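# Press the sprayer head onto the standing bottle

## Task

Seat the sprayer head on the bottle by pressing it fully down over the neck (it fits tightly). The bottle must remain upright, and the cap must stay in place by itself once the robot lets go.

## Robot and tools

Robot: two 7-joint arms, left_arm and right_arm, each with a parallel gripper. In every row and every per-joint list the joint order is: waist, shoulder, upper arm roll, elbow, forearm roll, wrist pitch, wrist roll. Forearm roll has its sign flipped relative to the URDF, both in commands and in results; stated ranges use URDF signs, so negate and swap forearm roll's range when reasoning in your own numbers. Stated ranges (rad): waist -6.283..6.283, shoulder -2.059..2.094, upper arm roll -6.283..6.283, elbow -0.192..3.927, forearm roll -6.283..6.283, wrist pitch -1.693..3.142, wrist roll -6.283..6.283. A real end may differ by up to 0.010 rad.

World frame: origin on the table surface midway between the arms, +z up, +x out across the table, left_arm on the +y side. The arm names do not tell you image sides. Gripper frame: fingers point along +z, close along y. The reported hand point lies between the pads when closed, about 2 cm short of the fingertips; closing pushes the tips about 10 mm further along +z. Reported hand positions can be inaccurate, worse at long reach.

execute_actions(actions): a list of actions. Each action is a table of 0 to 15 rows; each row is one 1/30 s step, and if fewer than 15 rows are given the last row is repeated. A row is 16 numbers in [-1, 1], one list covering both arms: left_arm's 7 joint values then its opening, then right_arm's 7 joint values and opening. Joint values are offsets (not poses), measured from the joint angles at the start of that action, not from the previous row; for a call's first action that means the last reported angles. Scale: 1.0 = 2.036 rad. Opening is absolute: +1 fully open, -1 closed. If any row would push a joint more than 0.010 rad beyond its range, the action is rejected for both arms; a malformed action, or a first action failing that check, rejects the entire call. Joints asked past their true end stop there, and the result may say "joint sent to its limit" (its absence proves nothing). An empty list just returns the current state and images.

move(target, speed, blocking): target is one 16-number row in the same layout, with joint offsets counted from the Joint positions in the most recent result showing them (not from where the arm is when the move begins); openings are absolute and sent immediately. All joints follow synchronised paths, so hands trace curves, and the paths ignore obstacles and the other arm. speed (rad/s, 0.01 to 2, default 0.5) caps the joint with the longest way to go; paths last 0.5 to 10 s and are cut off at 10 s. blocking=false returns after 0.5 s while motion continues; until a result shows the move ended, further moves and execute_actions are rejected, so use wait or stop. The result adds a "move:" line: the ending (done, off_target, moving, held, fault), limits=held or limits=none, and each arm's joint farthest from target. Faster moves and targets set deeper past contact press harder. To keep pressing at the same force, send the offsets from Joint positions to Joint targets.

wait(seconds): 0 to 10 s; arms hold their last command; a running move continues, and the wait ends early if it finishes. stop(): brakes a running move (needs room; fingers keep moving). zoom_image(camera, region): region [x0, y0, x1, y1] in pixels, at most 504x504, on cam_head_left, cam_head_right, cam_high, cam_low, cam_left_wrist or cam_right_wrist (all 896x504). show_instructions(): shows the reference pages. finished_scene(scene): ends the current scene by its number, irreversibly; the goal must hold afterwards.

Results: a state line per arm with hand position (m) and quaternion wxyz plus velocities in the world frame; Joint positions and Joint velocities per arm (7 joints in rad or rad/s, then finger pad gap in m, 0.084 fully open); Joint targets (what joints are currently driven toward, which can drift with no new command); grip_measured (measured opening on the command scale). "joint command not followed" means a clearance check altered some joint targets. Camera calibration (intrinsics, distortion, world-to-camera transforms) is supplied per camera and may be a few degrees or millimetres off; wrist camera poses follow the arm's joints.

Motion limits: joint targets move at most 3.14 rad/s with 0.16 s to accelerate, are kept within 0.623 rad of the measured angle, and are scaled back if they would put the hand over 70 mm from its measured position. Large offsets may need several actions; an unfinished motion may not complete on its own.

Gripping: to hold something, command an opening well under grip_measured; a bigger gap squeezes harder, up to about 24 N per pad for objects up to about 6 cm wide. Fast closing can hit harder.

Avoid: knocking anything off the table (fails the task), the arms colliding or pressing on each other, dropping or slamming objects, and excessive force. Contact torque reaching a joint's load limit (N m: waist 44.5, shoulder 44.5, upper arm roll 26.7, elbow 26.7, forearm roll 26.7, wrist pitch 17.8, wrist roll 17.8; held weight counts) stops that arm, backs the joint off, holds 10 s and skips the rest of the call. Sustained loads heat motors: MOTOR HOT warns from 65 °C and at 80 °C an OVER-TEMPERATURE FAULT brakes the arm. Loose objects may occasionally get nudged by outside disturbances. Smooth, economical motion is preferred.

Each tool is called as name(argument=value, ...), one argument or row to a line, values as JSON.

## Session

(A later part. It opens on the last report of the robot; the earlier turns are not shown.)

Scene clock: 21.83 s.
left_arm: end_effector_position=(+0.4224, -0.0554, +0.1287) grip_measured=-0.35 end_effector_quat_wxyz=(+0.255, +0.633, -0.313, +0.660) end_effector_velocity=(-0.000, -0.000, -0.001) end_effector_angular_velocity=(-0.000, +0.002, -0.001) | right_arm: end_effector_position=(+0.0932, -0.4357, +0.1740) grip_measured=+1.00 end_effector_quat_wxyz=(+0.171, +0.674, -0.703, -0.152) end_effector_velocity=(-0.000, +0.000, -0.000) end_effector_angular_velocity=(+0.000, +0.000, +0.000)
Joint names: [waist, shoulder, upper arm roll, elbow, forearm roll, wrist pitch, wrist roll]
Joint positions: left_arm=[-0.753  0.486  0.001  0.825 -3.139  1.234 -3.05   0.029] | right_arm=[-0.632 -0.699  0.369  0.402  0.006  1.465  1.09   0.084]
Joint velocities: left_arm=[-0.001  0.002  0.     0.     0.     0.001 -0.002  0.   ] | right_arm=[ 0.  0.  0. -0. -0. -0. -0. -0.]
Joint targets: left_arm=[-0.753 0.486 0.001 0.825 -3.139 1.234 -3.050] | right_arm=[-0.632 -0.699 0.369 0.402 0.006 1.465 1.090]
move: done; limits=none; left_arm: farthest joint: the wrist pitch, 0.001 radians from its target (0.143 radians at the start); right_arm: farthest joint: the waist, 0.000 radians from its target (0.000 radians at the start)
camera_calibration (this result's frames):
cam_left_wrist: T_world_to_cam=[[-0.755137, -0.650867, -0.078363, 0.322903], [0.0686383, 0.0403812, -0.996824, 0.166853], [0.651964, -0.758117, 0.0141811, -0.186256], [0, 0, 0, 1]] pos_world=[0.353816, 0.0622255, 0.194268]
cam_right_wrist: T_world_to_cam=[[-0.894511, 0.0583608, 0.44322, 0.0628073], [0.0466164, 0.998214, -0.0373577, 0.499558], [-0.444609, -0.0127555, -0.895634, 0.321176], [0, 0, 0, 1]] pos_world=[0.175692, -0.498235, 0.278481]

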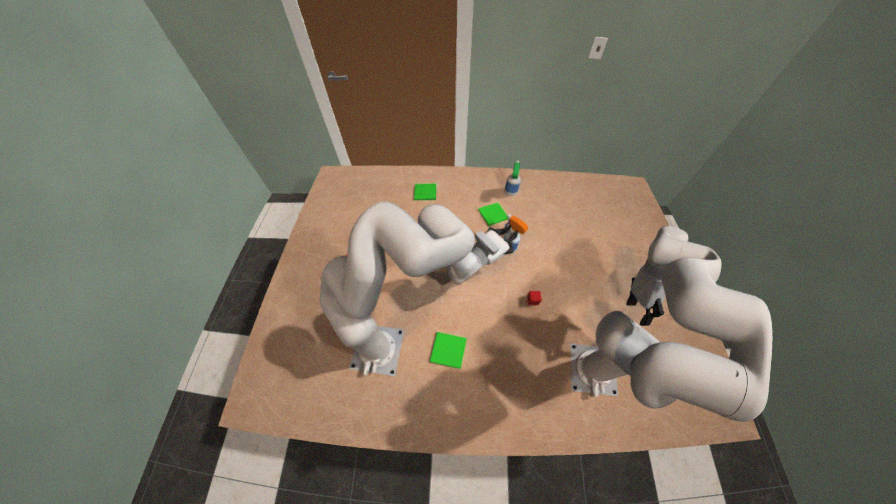

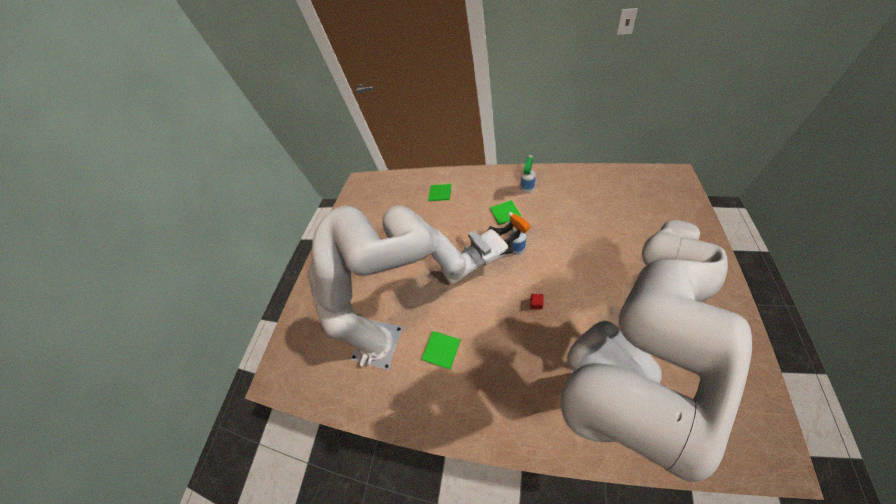

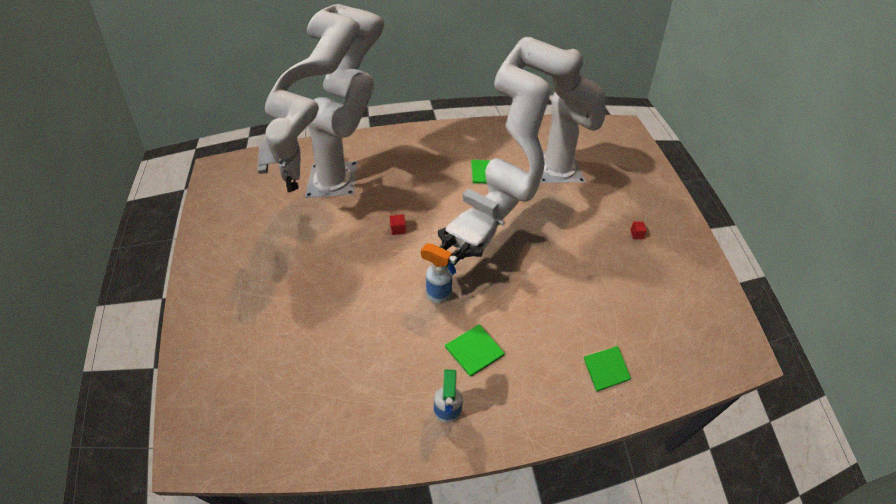

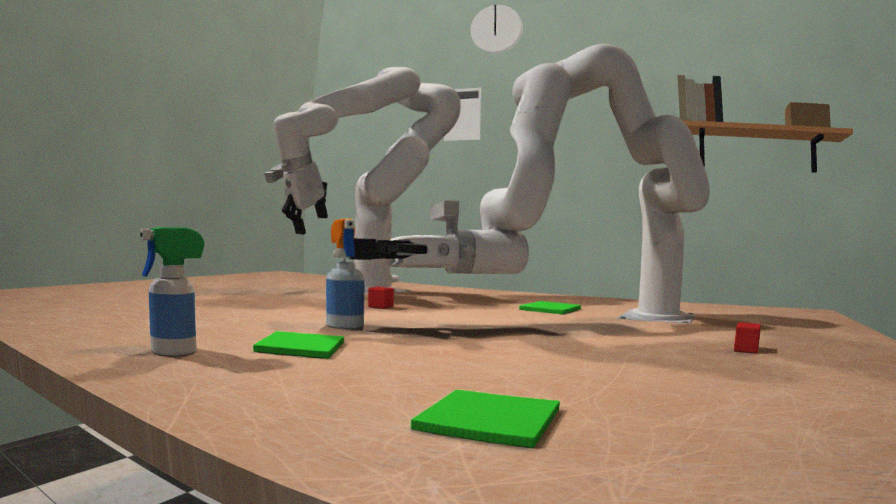

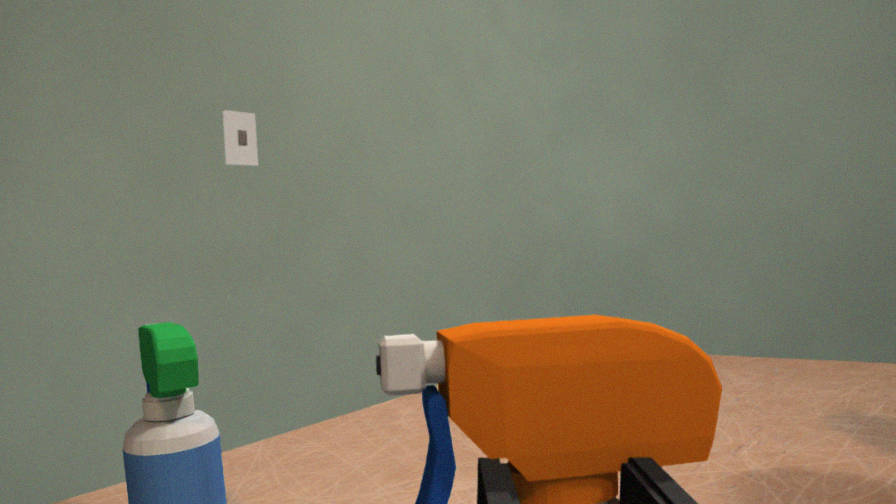

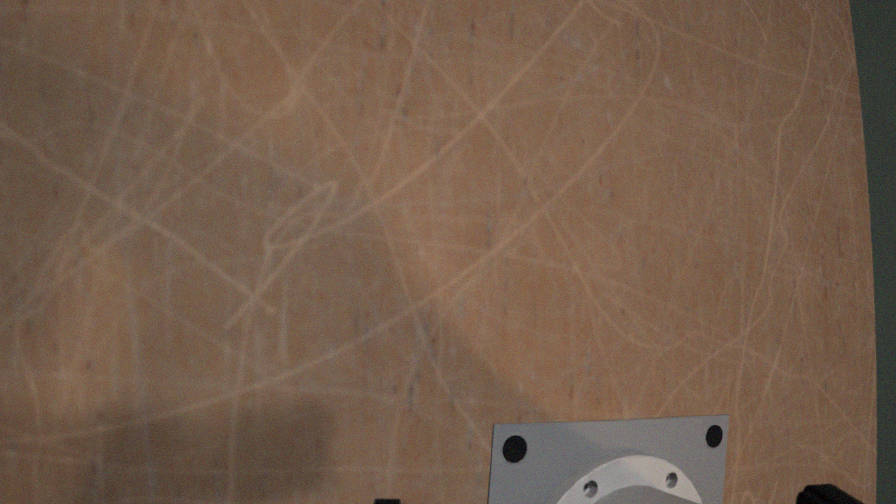

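move(
  target=[-0.001,0.019,0,-0.002,0,0.021,-0.01,-1,0,0,0,0,0,0,0,1],
  speed=0.02,
)

zoom_image(
  camera="cam_low",
  region=[300,200,400,300],
)

Scene clock: 24.50 s.
left_arm: end_effector_position=(+0.4190, -0.0535, +0.1142) grip_measured=-0.35 end_effector_quat_wxyz=(+0.262, +0.636, -0.308, +0.658) end_effector_velocity=(+0.000, +0.001, -0.001) end_effector_angular_velocity=(-0.000, +0.001, +0.001) | right_arm: end_effector_position=(+0.0932, -0.4357, +0.1740) grip_measured=+1.00 end_effector_quat_wxyz=(+0.171, +0.674, -0.703, -0.152) end_effector_velocity=(+0.000, -0.000, +0.000) end_effector_angular_velocity=(-0.001, +0.000, +0.001)
Joint names: [waist, shoulder, upper arm roll, elbow, forearm roll, wrist pitch, wrist roll]
Joint positions: left_arm=[-0.755  0.524  0.001  0.821 -3.139  1.277 -3.07   0.029] | right_arm=[-0.632 -0.699  0.369  0.402  0.006  1.465  1.09   0.084]
Joint velocities: left_arm=[ 0.001  0.002  0.001 -0.001 -0.     0.002 -0.001 -0.   ] | right_arm=[-0.    -0.     0.002  0.     0.    -0.    -0.    -0.   ]
Joint targets: left_arm=[-0.756 0.525 0.001 0.821 -3.139 1.277 -3.070] | right_arm=[-0.632 -0.699 0.369 0.402 0.006 1.465 1.090]
move: done; limits=none; left_arm: farthest joint: the wrist roll, 0.001 radians from its target (0.021 radians at the start); right_arm: farthest joint: the waist, 0.000 radians from its target (0.000 radians at the start)
camera_calibration (this result's frames):
cam_left_wrist: T_world_to_cam=[[-0.757388, -0.650354, -0.058335, 0.319157], [0.0545576, 0.0259969, -0.998172, 0.157832], [0.650682, -0.759186, 0.0157921, -0.182067], [0, 0, 0, 1]] pos_world=[0.351583, 0.0652397, 0.179036]
cam_right_wrist: T_world_to_cam=[[-0.894511, 0.058361, 0.44322, 0.0628075], [0.0466166, 0.998214, -0.0373578, 0.499558], [-0.444609, -0.0127555, -0.895634, 0.321176], [0, 0, 0, 1]] pos_world=[0.175692, -0.498235, 0.278481]

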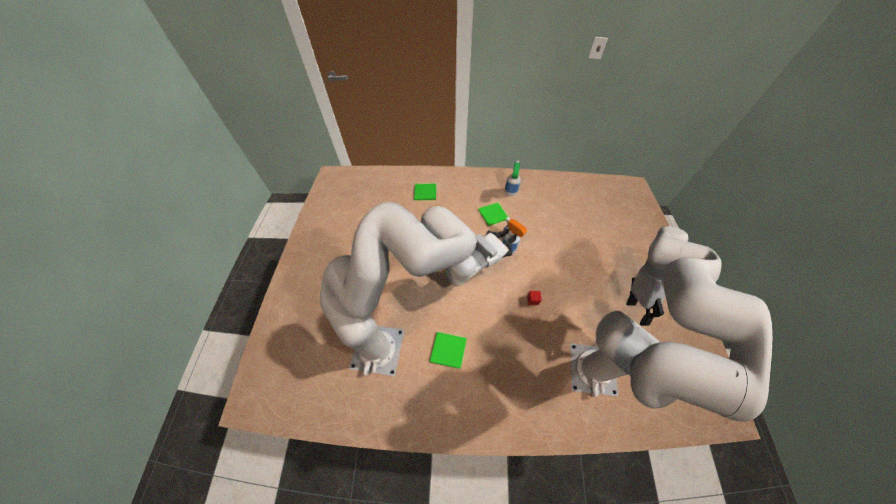

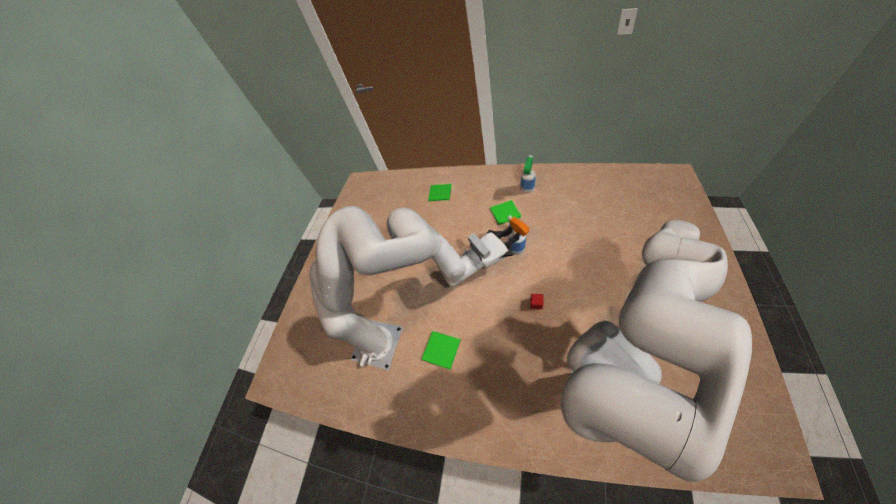

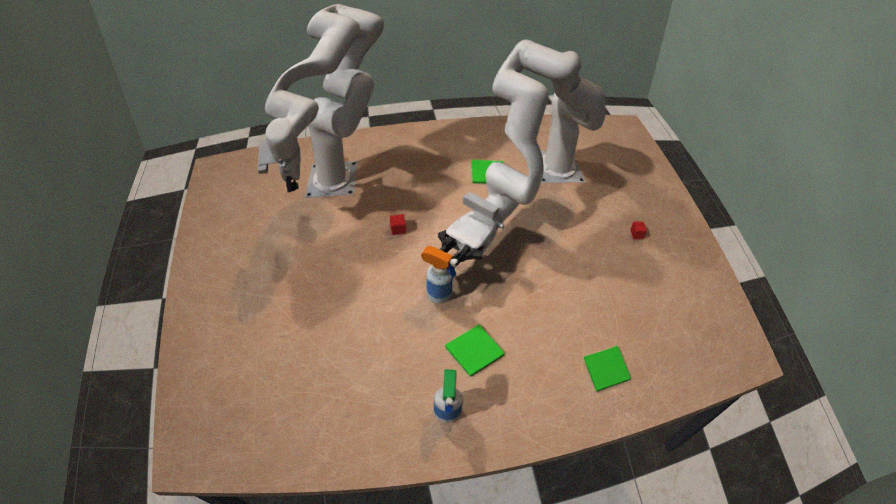

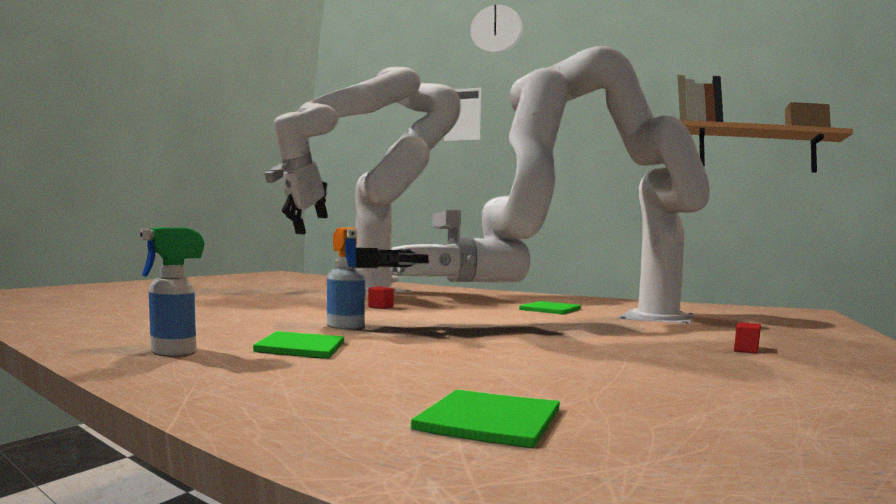

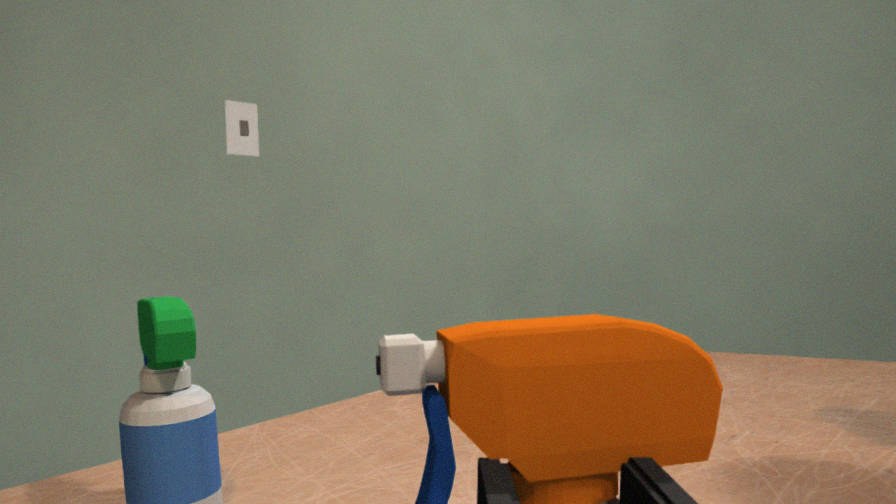

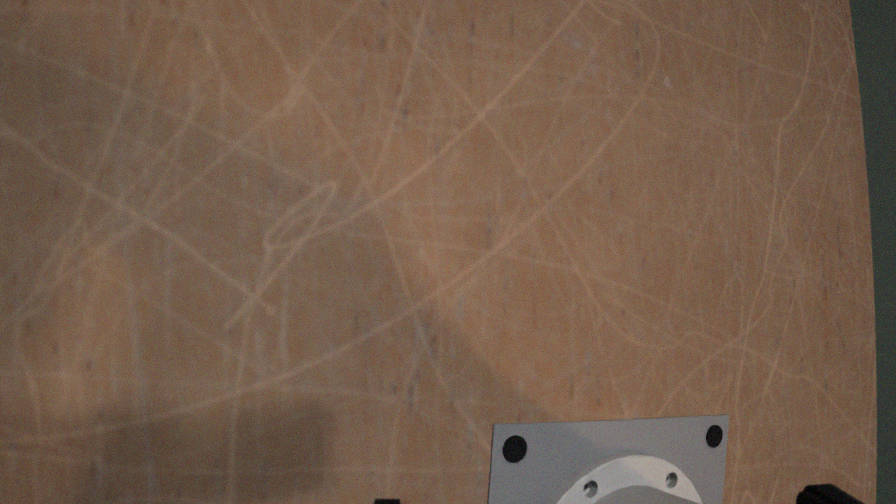

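Region (300, 200, 400, 300) of cam_low's 896x504 image, scaled by 5.040, with more detail than that image has.

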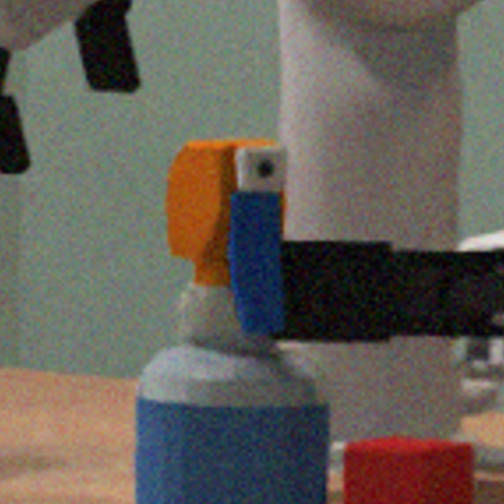

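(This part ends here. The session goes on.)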